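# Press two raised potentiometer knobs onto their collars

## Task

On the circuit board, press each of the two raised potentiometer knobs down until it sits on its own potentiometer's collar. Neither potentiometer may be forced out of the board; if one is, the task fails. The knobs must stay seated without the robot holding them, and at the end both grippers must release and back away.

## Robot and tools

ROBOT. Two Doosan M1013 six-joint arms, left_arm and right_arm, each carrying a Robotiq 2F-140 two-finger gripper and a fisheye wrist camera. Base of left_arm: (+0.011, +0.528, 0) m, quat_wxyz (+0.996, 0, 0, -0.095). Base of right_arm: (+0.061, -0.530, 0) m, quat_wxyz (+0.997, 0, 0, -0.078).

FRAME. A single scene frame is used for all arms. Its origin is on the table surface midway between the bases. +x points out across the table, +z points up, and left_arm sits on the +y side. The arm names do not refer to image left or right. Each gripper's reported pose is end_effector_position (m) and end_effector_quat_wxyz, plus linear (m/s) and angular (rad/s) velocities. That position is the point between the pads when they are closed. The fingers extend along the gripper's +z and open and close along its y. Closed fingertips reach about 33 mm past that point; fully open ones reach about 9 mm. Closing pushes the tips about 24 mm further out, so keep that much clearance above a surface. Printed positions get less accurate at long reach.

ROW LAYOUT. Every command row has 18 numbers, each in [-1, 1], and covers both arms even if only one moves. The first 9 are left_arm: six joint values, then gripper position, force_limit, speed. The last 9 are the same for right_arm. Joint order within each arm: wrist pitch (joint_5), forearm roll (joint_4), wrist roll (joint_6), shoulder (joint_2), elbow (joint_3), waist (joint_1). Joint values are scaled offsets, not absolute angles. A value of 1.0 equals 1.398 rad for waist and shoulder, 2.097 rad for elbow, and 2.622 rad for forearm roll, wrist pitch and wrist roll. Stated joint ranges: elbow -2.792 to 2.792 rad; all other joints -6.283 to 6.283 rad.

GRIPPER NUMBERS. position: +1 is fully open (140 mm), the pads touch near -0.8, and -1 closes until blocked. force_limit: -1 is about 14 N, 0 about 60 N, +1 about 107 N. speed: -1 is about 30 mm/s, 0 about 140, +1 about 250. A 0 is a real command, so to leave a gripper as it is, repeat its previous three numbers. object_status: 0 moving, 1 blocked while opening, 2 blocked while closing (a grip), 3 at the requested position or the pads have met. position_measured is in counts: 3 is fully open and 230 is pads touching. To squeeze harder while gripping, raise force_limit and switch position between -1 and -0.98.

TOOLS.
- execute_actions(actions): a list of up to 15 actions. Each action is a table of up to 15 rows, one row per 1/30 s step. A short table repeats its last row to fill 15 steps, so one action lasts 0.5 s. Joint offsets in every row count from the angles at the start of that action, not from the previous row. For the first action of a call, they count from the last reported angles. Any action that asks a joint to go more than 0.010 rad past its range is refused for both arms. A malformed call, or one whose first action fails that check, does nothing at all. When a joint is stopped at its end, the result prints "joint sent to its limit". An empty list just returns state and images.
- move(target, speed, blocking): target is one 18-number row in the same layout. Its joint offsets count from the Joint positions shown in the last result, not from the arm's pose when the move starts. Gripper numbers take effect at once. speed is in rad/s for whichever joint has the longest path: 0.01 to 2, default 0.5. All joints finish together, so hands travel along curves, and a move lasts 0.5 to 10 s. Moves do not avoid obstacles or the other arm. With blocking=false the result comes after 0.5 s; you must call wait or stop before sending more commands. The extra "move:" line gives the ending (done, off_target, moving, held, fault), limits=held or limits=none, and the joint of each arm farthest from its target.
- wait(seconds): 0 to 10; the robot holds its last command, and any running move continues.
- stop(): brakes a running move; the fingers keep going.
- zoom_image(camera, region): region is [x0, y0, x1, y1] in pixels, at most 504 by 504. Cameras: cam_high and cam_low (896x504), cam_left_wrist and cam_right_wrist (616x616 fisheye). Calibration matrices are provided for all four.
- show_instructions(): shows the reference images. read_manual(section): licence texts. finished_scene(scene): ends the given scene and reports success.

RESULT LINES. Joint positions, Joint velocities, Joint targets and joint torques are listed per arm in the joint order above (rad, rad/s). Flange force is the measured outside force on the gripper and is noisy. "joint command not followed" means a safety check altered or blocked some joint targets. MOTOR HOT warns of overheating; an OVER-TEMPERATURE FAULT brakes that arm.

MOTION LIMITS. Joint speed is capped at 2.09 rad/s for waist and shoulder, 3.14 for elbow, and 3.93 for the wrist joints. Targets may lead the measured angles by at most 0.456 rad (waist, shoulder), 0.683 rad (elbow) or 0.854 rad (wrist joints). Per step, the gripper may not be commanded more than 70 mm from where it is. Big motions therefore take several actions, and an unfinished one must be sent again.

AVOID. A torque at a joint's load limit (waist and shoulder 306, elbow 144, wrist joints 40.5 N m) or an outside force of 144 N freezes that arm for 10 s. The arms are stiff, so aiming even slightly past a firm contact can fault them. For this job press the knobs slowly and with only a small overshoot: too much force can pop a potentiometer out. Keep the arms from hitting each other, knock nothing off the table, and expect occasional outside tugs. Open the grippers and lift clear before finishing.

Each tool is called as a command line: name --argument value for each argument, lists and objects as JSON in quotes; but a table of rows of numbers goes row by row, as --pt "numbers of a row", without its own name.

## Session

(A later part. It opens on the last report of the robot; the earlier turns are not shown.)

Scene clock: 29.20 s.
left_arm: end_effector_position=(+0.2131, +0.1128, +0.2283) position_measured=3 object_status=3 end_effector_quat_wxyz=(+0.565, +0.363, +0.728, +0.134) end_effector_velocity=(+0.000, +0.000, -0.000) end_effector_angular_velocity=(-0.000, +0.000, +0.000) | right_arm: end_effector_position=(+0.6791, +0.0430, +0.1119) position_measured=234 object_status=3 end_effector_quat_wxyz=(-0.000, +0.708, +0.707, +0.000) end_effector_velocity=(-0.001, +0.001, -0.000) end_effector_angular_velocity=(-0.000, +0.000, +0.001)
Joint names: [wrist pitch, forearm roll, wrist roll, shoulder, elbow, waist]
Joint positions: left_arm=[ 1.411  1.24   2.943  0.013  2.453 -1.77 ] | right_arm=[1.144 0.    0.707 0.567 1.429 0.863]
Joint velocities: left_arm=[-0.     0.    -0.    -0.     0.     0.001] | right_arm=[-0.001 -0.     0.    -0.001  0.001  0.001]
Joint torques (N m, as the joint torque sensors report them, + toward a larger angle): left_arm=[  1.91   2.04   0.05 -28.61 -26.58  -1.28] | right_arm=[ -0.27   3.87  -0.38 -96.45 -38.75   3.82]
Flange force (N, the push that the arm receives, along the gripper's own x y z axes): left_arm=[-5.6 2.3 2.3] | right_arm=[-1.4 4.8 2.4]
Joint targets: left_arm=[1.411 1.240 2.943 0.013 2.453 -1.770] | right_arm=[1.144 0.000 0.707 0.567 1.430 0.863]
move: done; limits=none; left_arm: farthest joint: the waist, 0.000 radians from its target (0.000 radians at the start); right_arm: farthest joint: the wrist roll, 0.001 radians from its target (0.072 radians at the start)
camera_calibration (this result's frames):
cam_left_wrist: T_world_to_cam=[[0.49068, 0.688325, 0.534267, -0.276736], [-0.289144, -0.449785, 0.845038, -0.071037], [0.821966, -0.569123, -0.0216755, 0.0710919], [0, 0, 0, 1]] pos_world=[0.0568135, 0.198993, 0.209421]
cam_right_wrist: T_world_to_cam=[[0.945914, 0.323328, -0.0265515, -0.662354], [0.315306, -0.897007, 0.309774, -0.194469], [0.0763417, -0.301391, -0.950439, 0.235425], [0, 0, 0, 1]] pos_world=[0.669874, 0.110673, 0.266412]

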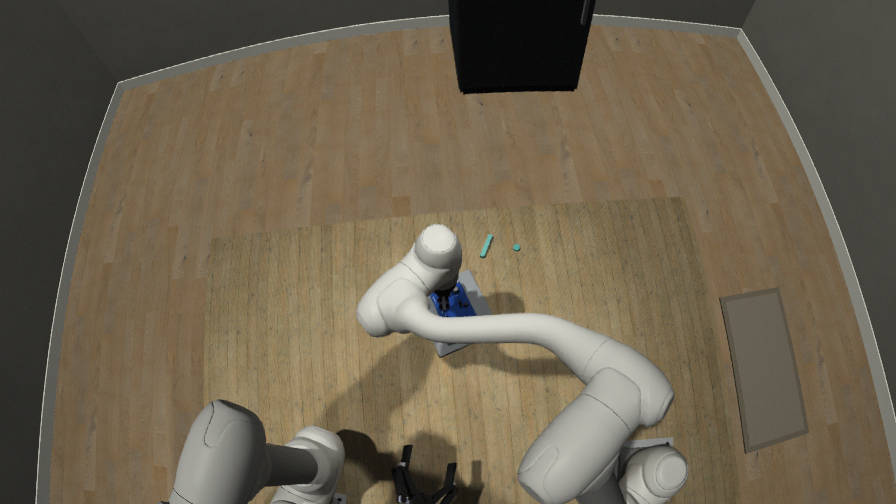

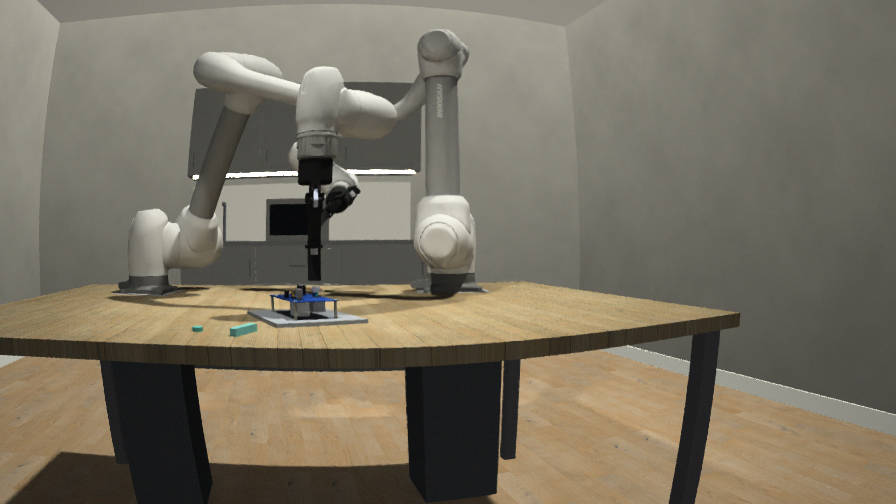

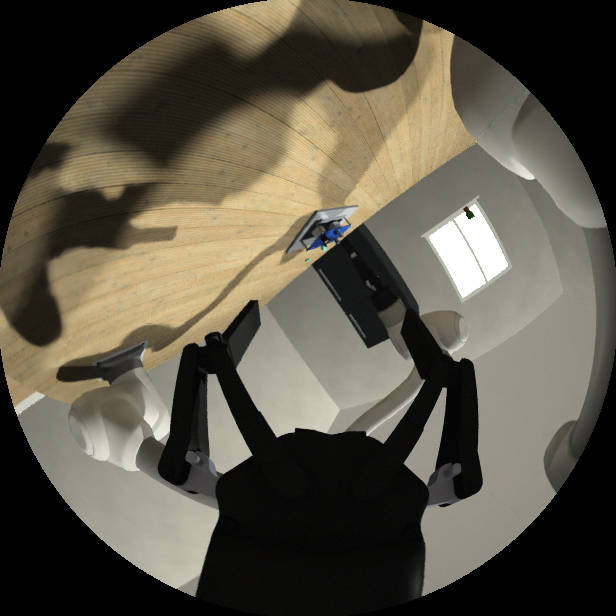

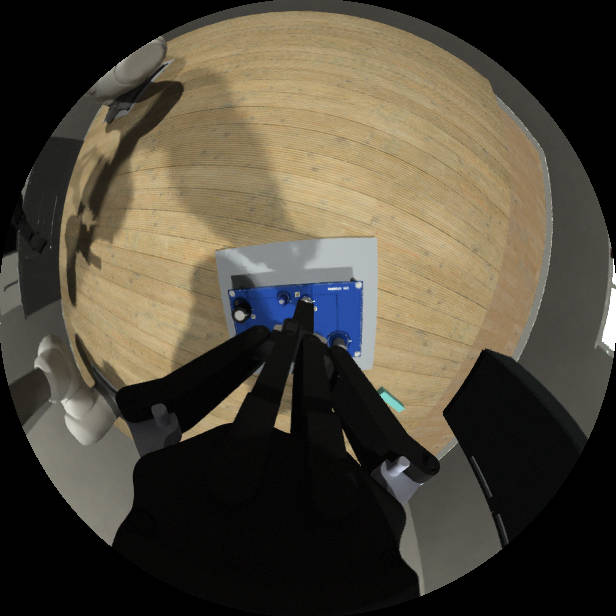

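move --target '[0,0,0,0,0,0,1,0,0, -0.005698,0,0.001194,0.008155,0.001683,0.002239,-1,0.5,1]' --speed 0.05

zoom_image --camera "cam_low" --region '[294, 272, 336, 304]'

zoom_image --camera "cam_right_wrist" --region '[250, 240, 370, 340]'

Scene clock: 30.53 s.
left_arm: end_effector_position=(+0.2131, +0.1128, +0.2283) position_measured=3 object_status=3 end_effector_quat_wxyz=(+0.565, +0.363, +0.728, +0.134) end_effector_velocity=(+0.000, +0.001, -0.001) end_effector_angular_velocity=(+0.002, -0.001, -0.001) | right_arm: end_effector_position=(+0.6792, +0.0465, +0.1006) position_measured=234 object_status=3 end_effector_quat_wxyz=(-0.000, +0.708, +0.707, +0.000) end_effector_velocity=(+0.000, +0.000, -0.001) end_effector_angular_velocity=(-0.001, -0.000, +0.000)
Joint names: [wrist pitch, forearm roll, wrist roll, shoulder, elbow, waist]
Joint positions: left_arm=[ 1.411  1.24   2.943  0.013  2.453 -1.77 ] | right_arm=[1.13  0.    0.71  0.579 1.433 0.866]
Joint velocities: left_arm=[-0.     0.     0.     0.     0.002 -0.   ] | right_arm=[-0.001 -0.001  0.     0.001  0.     0.   ]
Joint torques (N m, as the joint torque sensors report them, + toward a larger angle): left_arm=[  1.92   1.92   0.06 -29.42 -26.08  -1.18] | right_arm=[ -0.48   4.09   0.09 -99.61 -38.24   3.5 ]
Flange force (N, the push that the arm receives, along the gripper's own x y z axes): left_arm=[-5.9 -0.3 2.5] | right_arm=[1.4 7.8 3.3]
Joint targets: left_arm=[1.411 1.240 2.943 0.013 2.453 -1.770] | right_arm=[1.130 0.000 0.710 0.579 1.433 0.866]
move: done; limits=none; left_arm: farthest joint: the waist, 0.000 radians from its target (0.000 radians at the start); right_arm: farthest joint: the wrist pitch, 0.001 radians from its target (0.015 radians at the start)
camera_calibration (this result's frames):
cam_left_wrist: T_world_to_cam=[[0.49068, 0.688325, 0.534267, -0.276736], [-0.289144, -0.449786, 0.845038, -0.071037], [0.821966, -0.569123, -0.0216757, 0.071092], [0, 0, 0, 1]] pos_world=[0.0568134, 0.198993, 0.209421]
cam_right_wrist: T_world_to_cam=[[0.945915, 0.323327, -0.0265311, -0.663838], [0.3153, -0.897012, 0.309766, -0.18785], [0.0763573, -0.301378, -0.950442, 0.22573], [0, 0, 0, 1]] pos_world=[0.669927, 0.114163, 0.255121]

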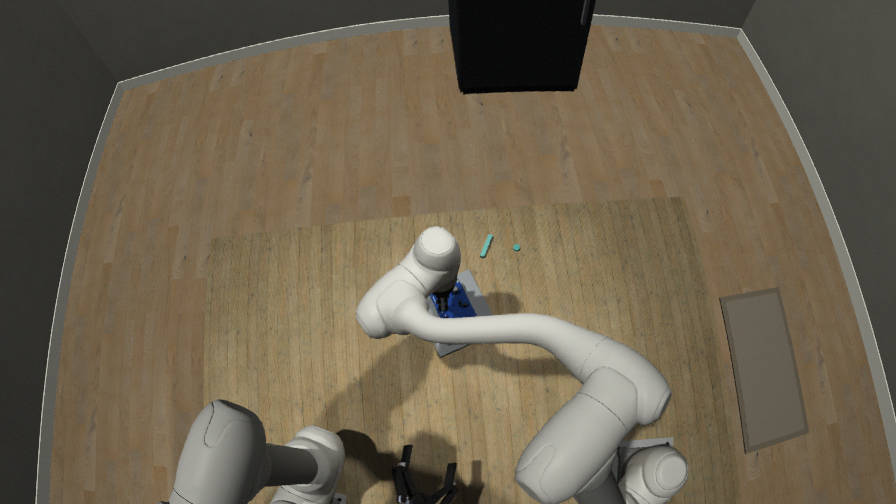

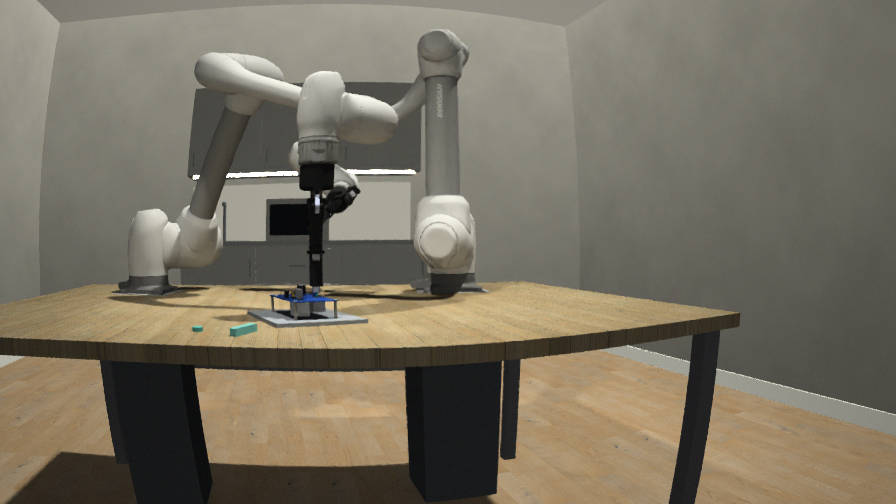

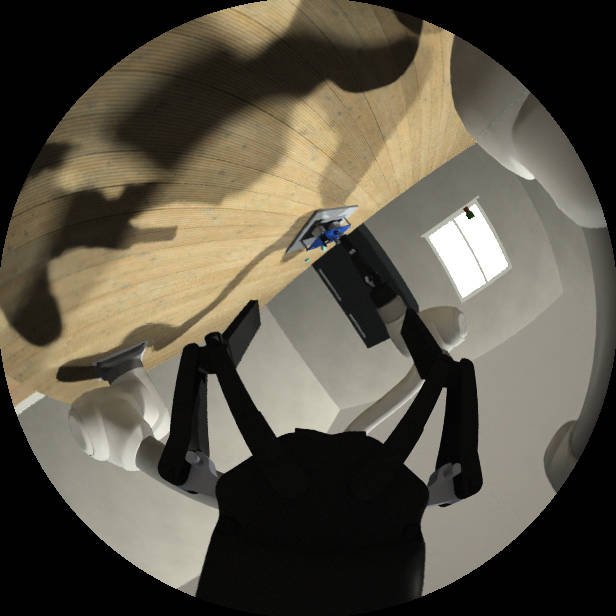

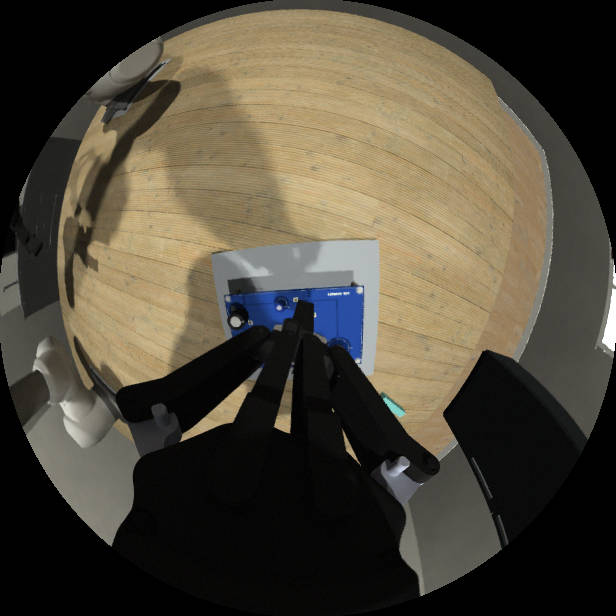

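Region (294, 272, 336, 304) of cam_low's 896x504 image, scaled by 12.000, with more detail than that image has; it fills the top 384 rows of this view, and the rest is white.

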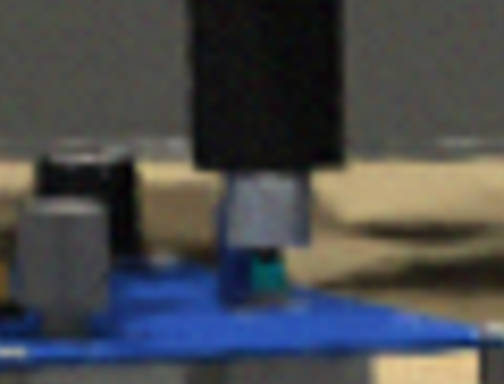

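Region (250, 240, 370, 340) of cam_right_wrist's 616x616 image, scaled by 4.200, with more detail than that image has.

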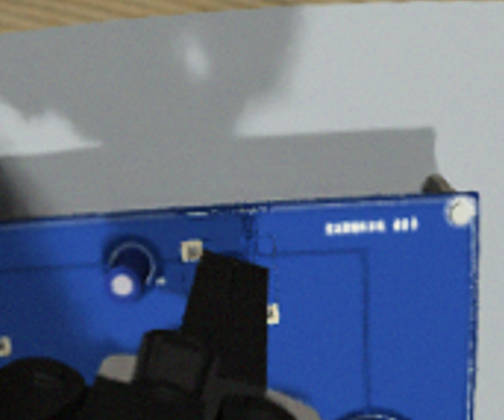

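move --target '[0,0,0,0,0,0,1,0,0, -0.00145,0,0,0.00122,0.001,0,-1,0.5,1]' --speed 0.01

wait --seconds 0.2

Scene clock: 31.37 s.
left_arm: end_effector_position=(+0.2131, +0.1128, +0.2283) position_measured=3 object_status=3 end_effector_quat_wxyz=(+0.565, +0.363, +0.728, +0.134) end_effector_velocity=(-0.000, +0.000, -0.001) end_effector_angular_velocity=(+0.001, +0.000, -0.001) | right_arm: end_effector_position=(+0.6792, +0.0465, +0.0982) position_measured=234 object_status=3 end_effector_quat_wxyz=(-0.000, +0.708, +0.707, +0.000) end_effector_velocity=(-0.001, -0.000, -0.001) end_effector_angular_velocity=(-0.000, +0.002, +0.000)
Joint names: [wrist pitch, forearm roll, wrist roll, shoulder, elbow, waist]
Joint positions: left_arm=[ 1.411  1.24   2.943  0.013  2.453 -1.77 ] | right_arm=[1.126 0.    0.71  0.58  1.435 0.866]
Joint velocities: left_arm=[-0.001 -0.    -0.    -0.     0.001 -0.001] | right_arm=[-0.001  0.001 -0.001  0.     0.001  0.   ]
Joint torques (N m, as the joint torque sensors report them, + toward a larger angle): left_arm=[  1.88   1.82   0.   -28.9  -26.31  -0.34] | right_arm=[ -0.63   4.06  -0.02 -92.75 -34.95   1.68]
Flange force (N, the push that the arm receives, along the gripper's own x y z axes): left_arm=[-5.3 1.4 0.4] | right_arm=[1.8 4.7 -4.2]
Joint targets: left_arm=[1.411 1.240 2.943 0.013 2.453 -1.770] | right_arm=[1.126 0.000 0.710 0.580 1.435 0.866]
move: done; limits=none; left_arm: farthest joint: the waist, 0.000 radians from its target (0.000 radians at the start); right_arm: farthest joint: the shoulder, 0.001 radians from its target (0.002 radians at the start)
camera_calibration (this result's frames):
cam_left_wrist: T_world_to_cam=[[0.49068, 0.688325, 0.534267, -0.276736], [-0.289144, -0.449786, 0.845038, -0.0710369], [0.821966, -0.569123, -0.0216757, 0.071092], [0, 0, 0, 1]] pos_world=[0.0568135, 0.198993, 0.209421]
cam_right_wrist: T_world_to_cam=[[0.945916, 0.323326, -0.0265002, -0.663885], [0.31529, -0.897019, 0.309755, -0.187079], [0.0763807, -0.301358, -0.950447, 0.223411], [0, 0, 0, 1]] pos_world=[0.6699, 0.114165, 0.252696]

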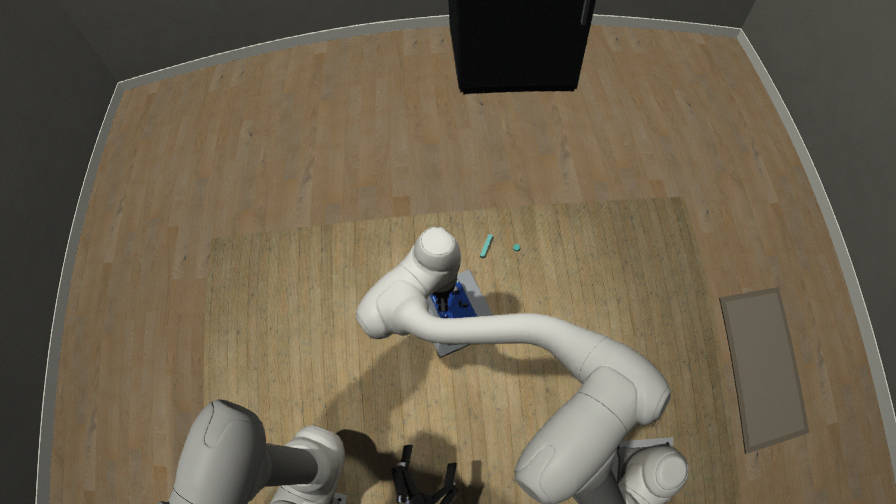

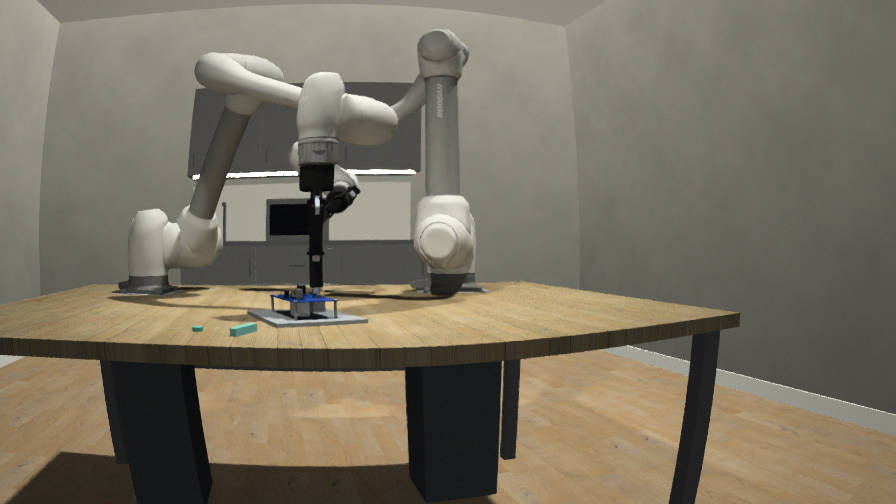

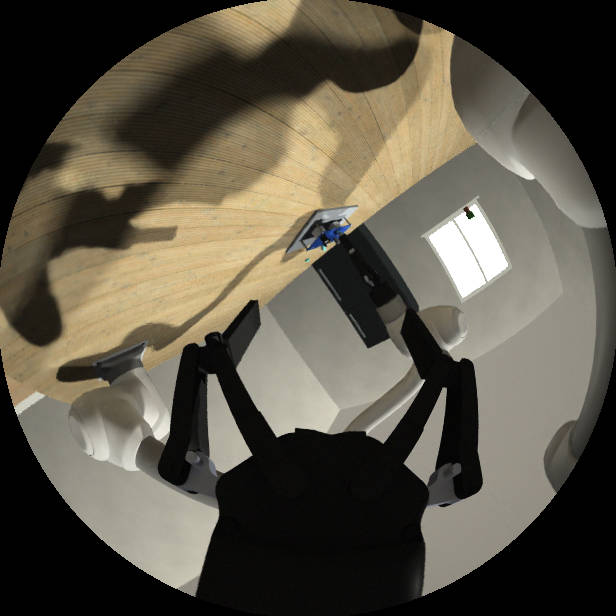

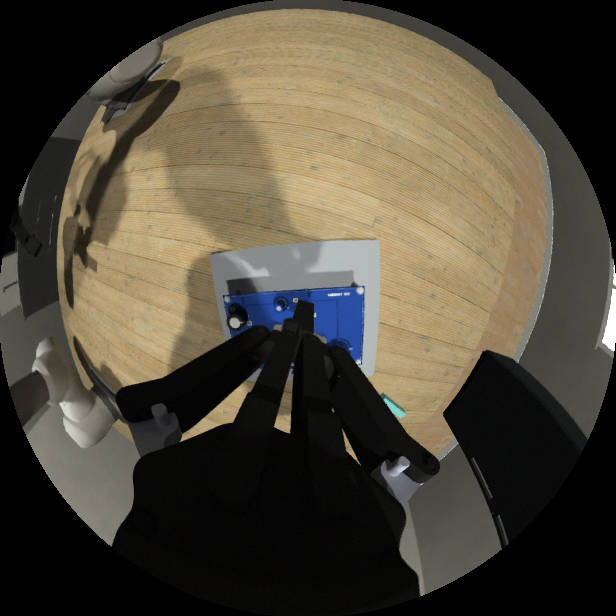

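Scene clock: 31.57 s.
left_arm: end_effector_position=(+0.2131, +0.1128, +0.2283) position_measured=3 object_status=3 end_effector_quat_wxyz=(+0.565, +0.363, +0.728, +0.134) end_effector_velocity=(-0.000, -0.000, -0.000) end_effector_angular_velocity=(+0.000, +0.000, -0.001) | right_arm: end_effector_position=(+0.6792, +0.0465, +0.0982) position_measured=234 object_status=3 end_effector_quat_wxyz=(-0.000, +0.708, +0.707, +0.000) end_effector_velocity=(+0.000, +0.000, +0.000) end_effector_angular_velocity=(+0.000, +0.000, +0.000)
Joint names: [wrist pitch, forearm roll, wrist roll, shoulder, elbow, waist]
Joint positions: left_arm=[ 1.411  1.24   2.943  0.013  2.453 -1.77 ] | right_arm=[1.126 0.    0.71  0.58  1.435 0.866]
Joint velocities: left_arm=[-0.    -0.     0.    -0.     0.    -0.001] | right_arm=[ 0.     0.    -0.     0.    -0.001  0.   ]
Joint torques (N m, as the joint torque sensors report them, + toward a larger angle): left_arm=[  1.85   1.88  -0.04 -28.8  -26.71  -0.3 ] | right_arm=[ -0.18   3.99   0.03 -91.51 -35.91   5.44]
Flange force (N, the push that the arm receives, along the gripper's own x y z axes): left_arm=[-4.4 2.0 0.2] | right_arm=[-4.7 4.4 -3.8]
Joint targets: left_arm=[1.411 1.240 2.943 0.013 2.453 -1.770] | right_arm=[1.126 0.000 0.710 0.580 1.435 0.866]
wait: 0.20 s; at rest by 0.17 s
camera_calibration (this result's frames):
cam_left_wrist: T_world_to_cam=[[0.49068, 0.688325, 0.534267, -0.276736], [-0.289144, -0.449786, 0.845038, -0.0710369], [0.821966, -0.569123, -0.0216756, 0.071092], [0, 0, 0, 1]] pos_world=[0.0568135, 0.198993, 0.209421]
cam_right_wrist: T_world_to_cam=[[0.945916, 0.323326, -0.0265194, -0.663878], [0.315295, -0.897015, 0.309762, -0.187067], [0.0763657, -0.30137, -0.950444, 0.223363], [0, 0, 0, 1]] pos_world=[0.669896, 0.114162, 0.252635]

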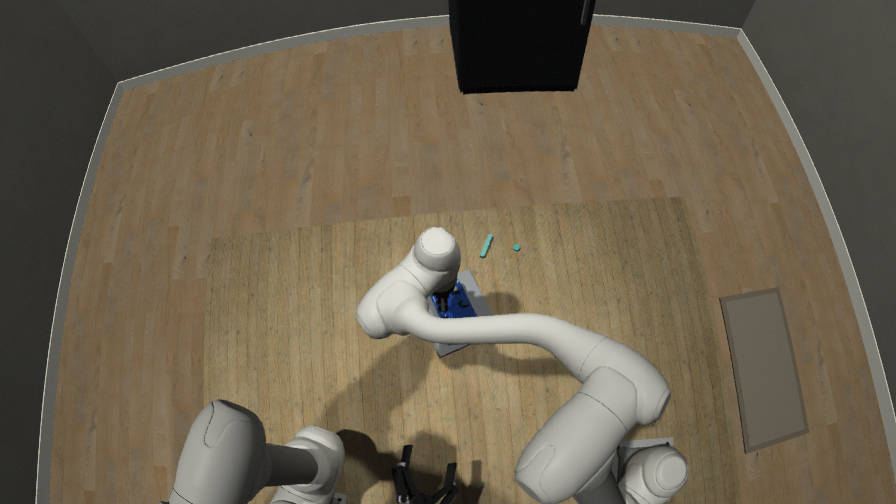

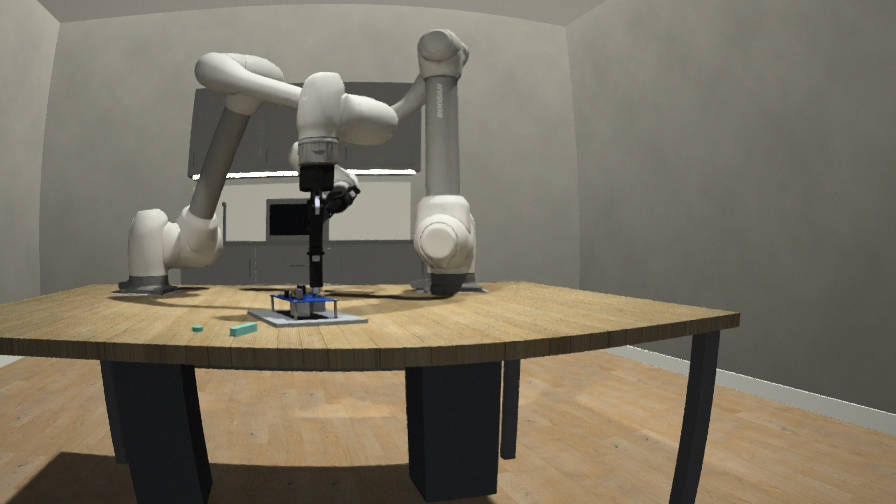

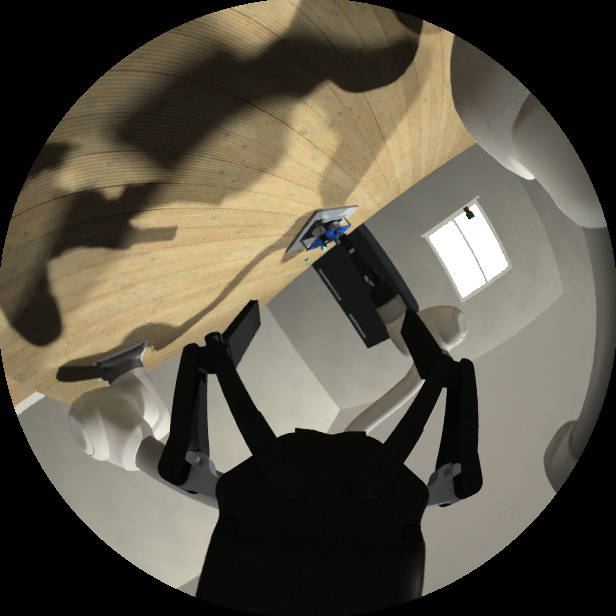

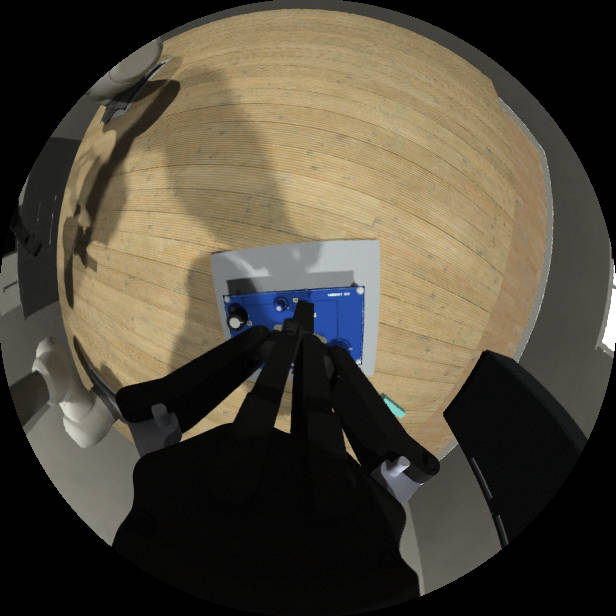

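move --target '[0,0,0,0,0,0,1,0,0, -0.000463,0,0,0.00039,0.00032,0,-1,0.5,1]' --speed 0.01

wait --seconds 0.2

Scene clock: 32.40 s.
left_arm: end_effector_position=(+0.2131, +0.1128, +0.2283) position_measured=3 object_status=3 end_effector_quat_wxyz=(+0.565, +0.363, +0.728, +0.134) end_effector_velocity=(-0.000, -0.000, +0.000) end_effector_angular_velocity=(-0.000, -0.000, -0.000) | right_arm: end_effector_position=(+0.6791, +0.0465, +0.0974) position_measured=234 object_status=3 end_effector_quat_wxyz=(-0.000, +0.708, +0.707, +0.000) end_effector_velocity=(+0.000, +0.000, -0.000) end_effector_angular_velocity=(+0.001, -0.001, -0.001)
Joint names: [wrist pitch, forearm roll, wrist roll, shoulder, elbow, waist]
Joint positions: left_arm=[ 1.411  1.24   2.943  0.013  2.453 -1.77 ] | right_arm=[1.125 0.    0.71  0.581 1.436 0.866]
Joint velocities: left_arm=[ 0.001 -0.     0.     0.    -0.001 -0.001] | right_arm=[-0.002  0.001  0.001  0.     0.    -0.   ]
Joint torques (N m, as the joint torque sensors report them, + toward a larger angle): left_arm=[  1.87   1.95  -0.03 -29.99 -26.42  -0.26] | right_arm=[ -0.04   4.31  -0.39 -89.99 -34.81   3.15]
Flange force (N, the push that the arm receives, along the gripper's own x y z axes): left_arm=[-4.7 -1.2 0.3] | right_arm=[-2.2 2.4 -5.4]
Joint targets: left_arm=[1.411 1.240 2.943 0.013 2.453 -1.770] | right_arm=[1.125 0.000 0.710 0.581 1.436 0.866]
move: done; limits=none; left_arm: farthest joint: the waist, 0.000 radians from its target (0.000 radians at the start); right_arm: farthest joint: the waist, 0.000 radians from its target (0.000 radians at the start)
camera_calibration (this result's frames):
cam_left_wrist: T_world_to_cam=[[0.49068, 0.688325, 0.534267, -0.276736], [-0.289144, -0.449785, 0.845038, -0.071037], [0.821966, -0.569123, -0.0216756, 0.071092], [0, 0, 0, 1]] pos_world=[0.0568135, 0.198993, 0.209421]
cam_right_wrist: T_world_to_cam=[[0.945916, 0.323326, -0.0265147, -0.663891], [0.315294, -0.897016, 0.309761, -0.186828], [0.0763695, -0.301368, -0.950445, 0.22262], [0, 0, 0, 1]] pos_world=[0.66989, 0.114156, 0.251857]

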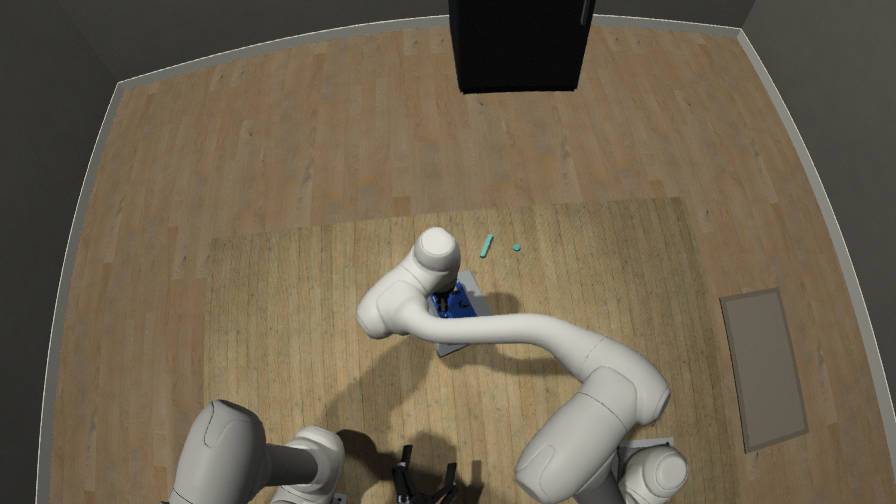

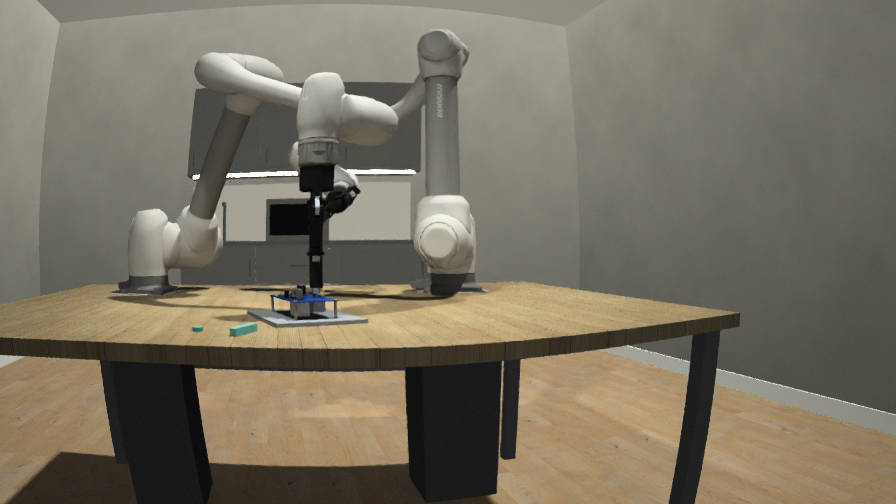

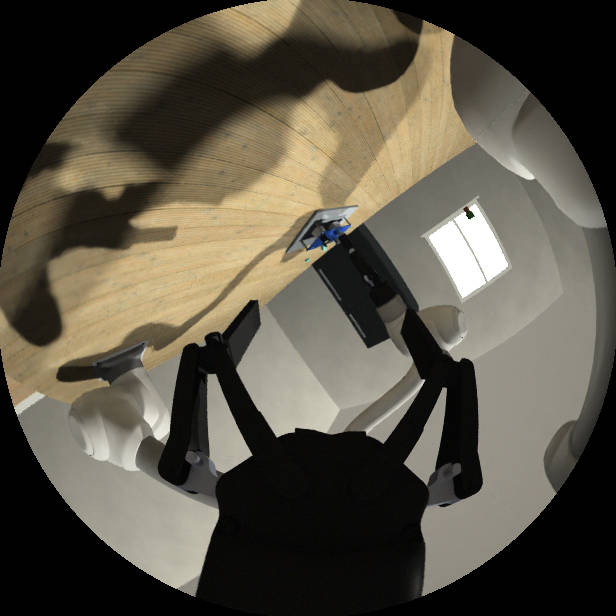

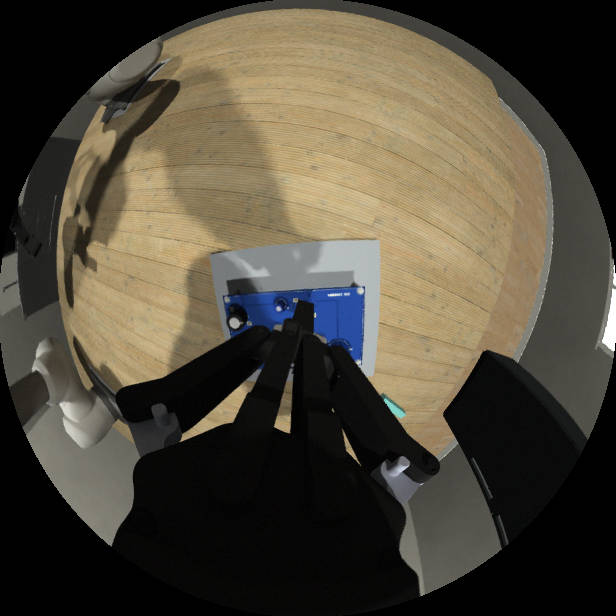

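Scene clock: 32.60 s.
left_arm: end_effector_position=(+0.2131, +0.1128, +0.2283) position_measured=3 object_status=3 end_effector_quat_wxyz=(+0.565, +0.363, +0.728, +0.134) end_effector_velocity=(-0.000, -0.000, +0.000) end_effector_angular_velocity=(-0.000, +0.000, +0.000) | right_arm: end_effector_position=(+0.6791, +0.0465, +0.0974) position_measured=234 object_status=3 end_effector_quat_wxyz=(-0.000, +0.708, +0.707, +0.000) end_effector_velocity=(-0.000, -0.000, -0.000) end_effector_angular_velocity=(-0.001, +0.001, +0.001)
Joint names: [wrist pitch, forearm roll, wrist roll, shoulder, elbow, waist]
Joint positions: left_arm=[ 1.411  1.24   2.943  0.013  2.453 -1.77 ] | right_arm=[1.125 0.    0.71  0.581 1.436 0.866]
Joint velocities: left_arm=[-0.     0.    -0.     0.    -0.001  0.   ] | right_arm=[ 0. -0. -0.  0.  0.  0.]
Joint torques (N m, as the joint torque sensors report them, + toward a larger angle): left_arm=[  1.84   1.9    0.11 -28.48 -26.18  -0.49] | right_arm=[ -0.06   4.41  -0.1  -91.84 -34.74   3.58]
Flange force (N, the push that the arm receives, along the gripper's own x y z axes): left_arm=[-5.7 2.2 0.4] | right_arm=[-0.8 5.1 -4.1]
Joint targets: left_arm=[1.411 1.240 2.943 0.013 2.453 -1.770] | right_arm=[1.125 0.000 0.710 0.581 1.436 0.866]
wait: 0.20 s; at rest by 0.17 s
camera_calibration (this result's frames):
cam_left_wrist: T_world_to_cam=[[0.49068, 0.688325, 0.534267, -0.276736], [-0.289144, -0.449786, 0.845038, -0.071037], [0.821966, -0.569123, -0.0216757, 0.071092], [0, 0, 0, 1]] pos_world=[0.0568134, 0.198993, 0.209421]
cam_right_wrist: T_world_to_cam=[[0.945916, 0.323325, -0.0265193, -0.663889], [0.315295, -0.897015, 0.309762, -0.186824], [0.0763659, -0.301371, -0.950444, 0.222605], [0, 0, 0, 1]] pos_world=[0.669889, 0.114155, 0.251839]

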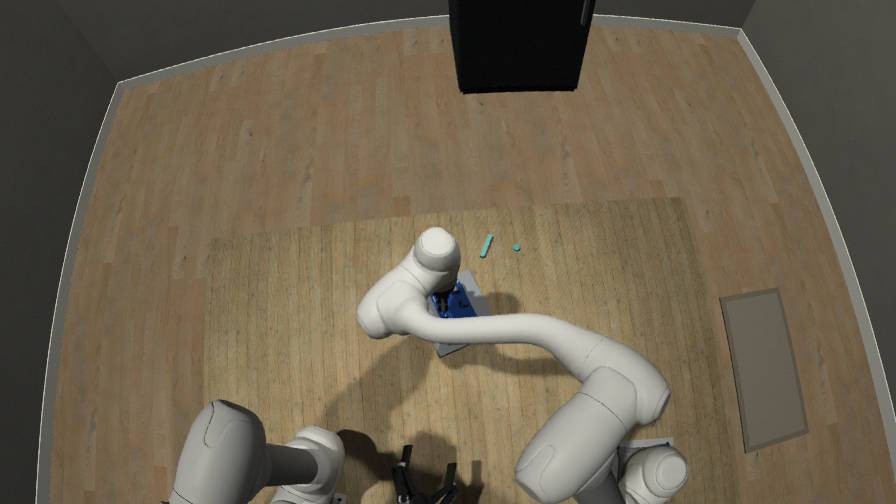

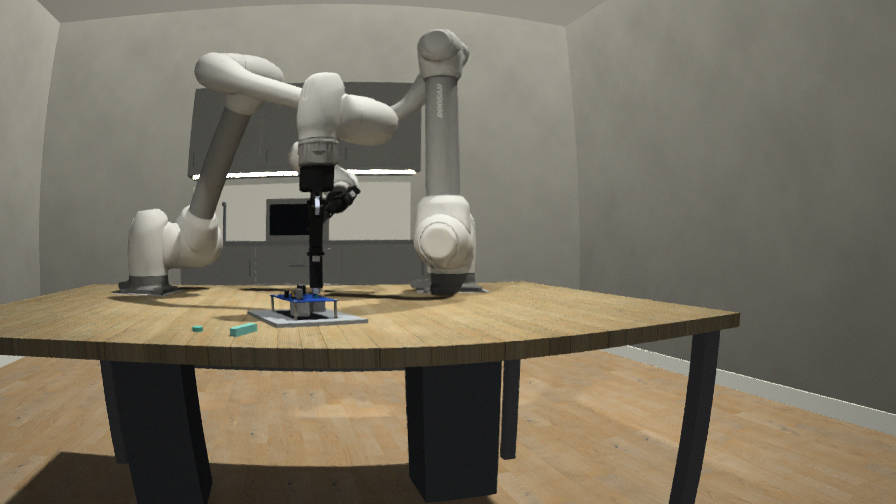

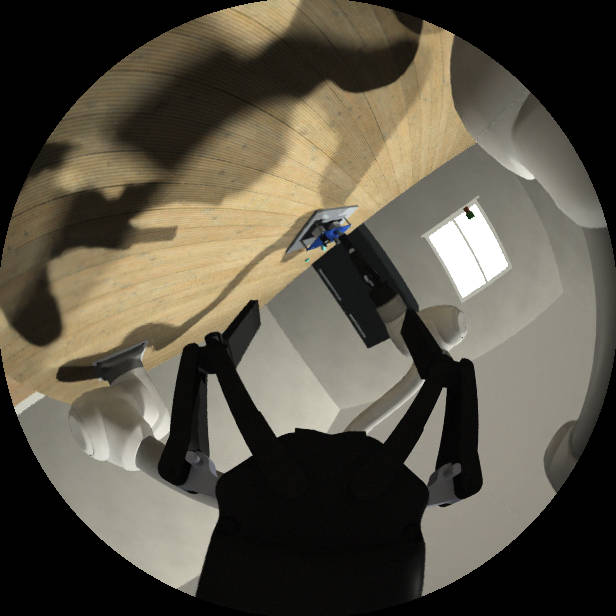

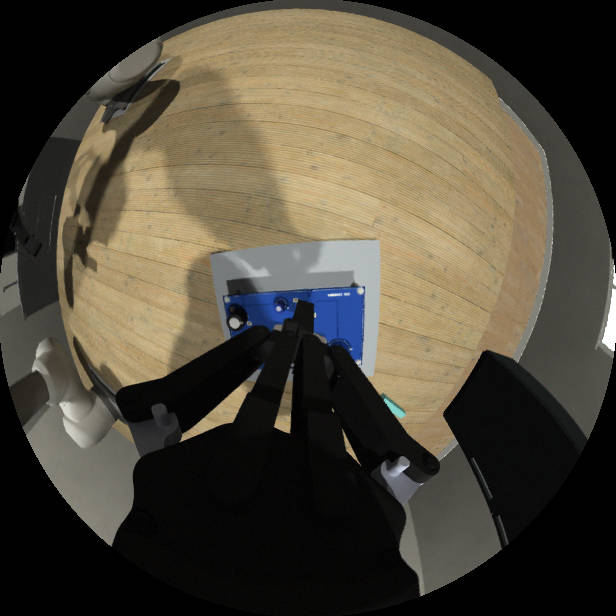

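zoom_image --camera "cam_low" --region '[300, 280, 330, 302]'

Region (300, 280, 330, 302) of cam_low's 896x504 image, scaled by 16.800, with more detail than that image has; it fills the top 370 rows of this view, and the rest is white.

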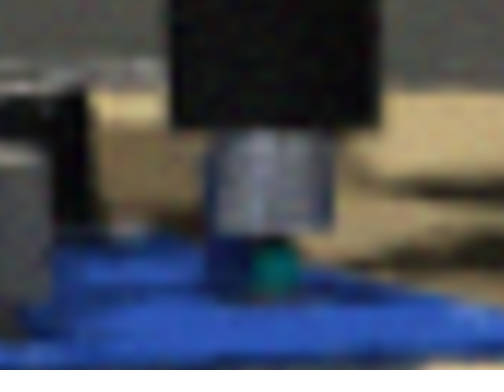

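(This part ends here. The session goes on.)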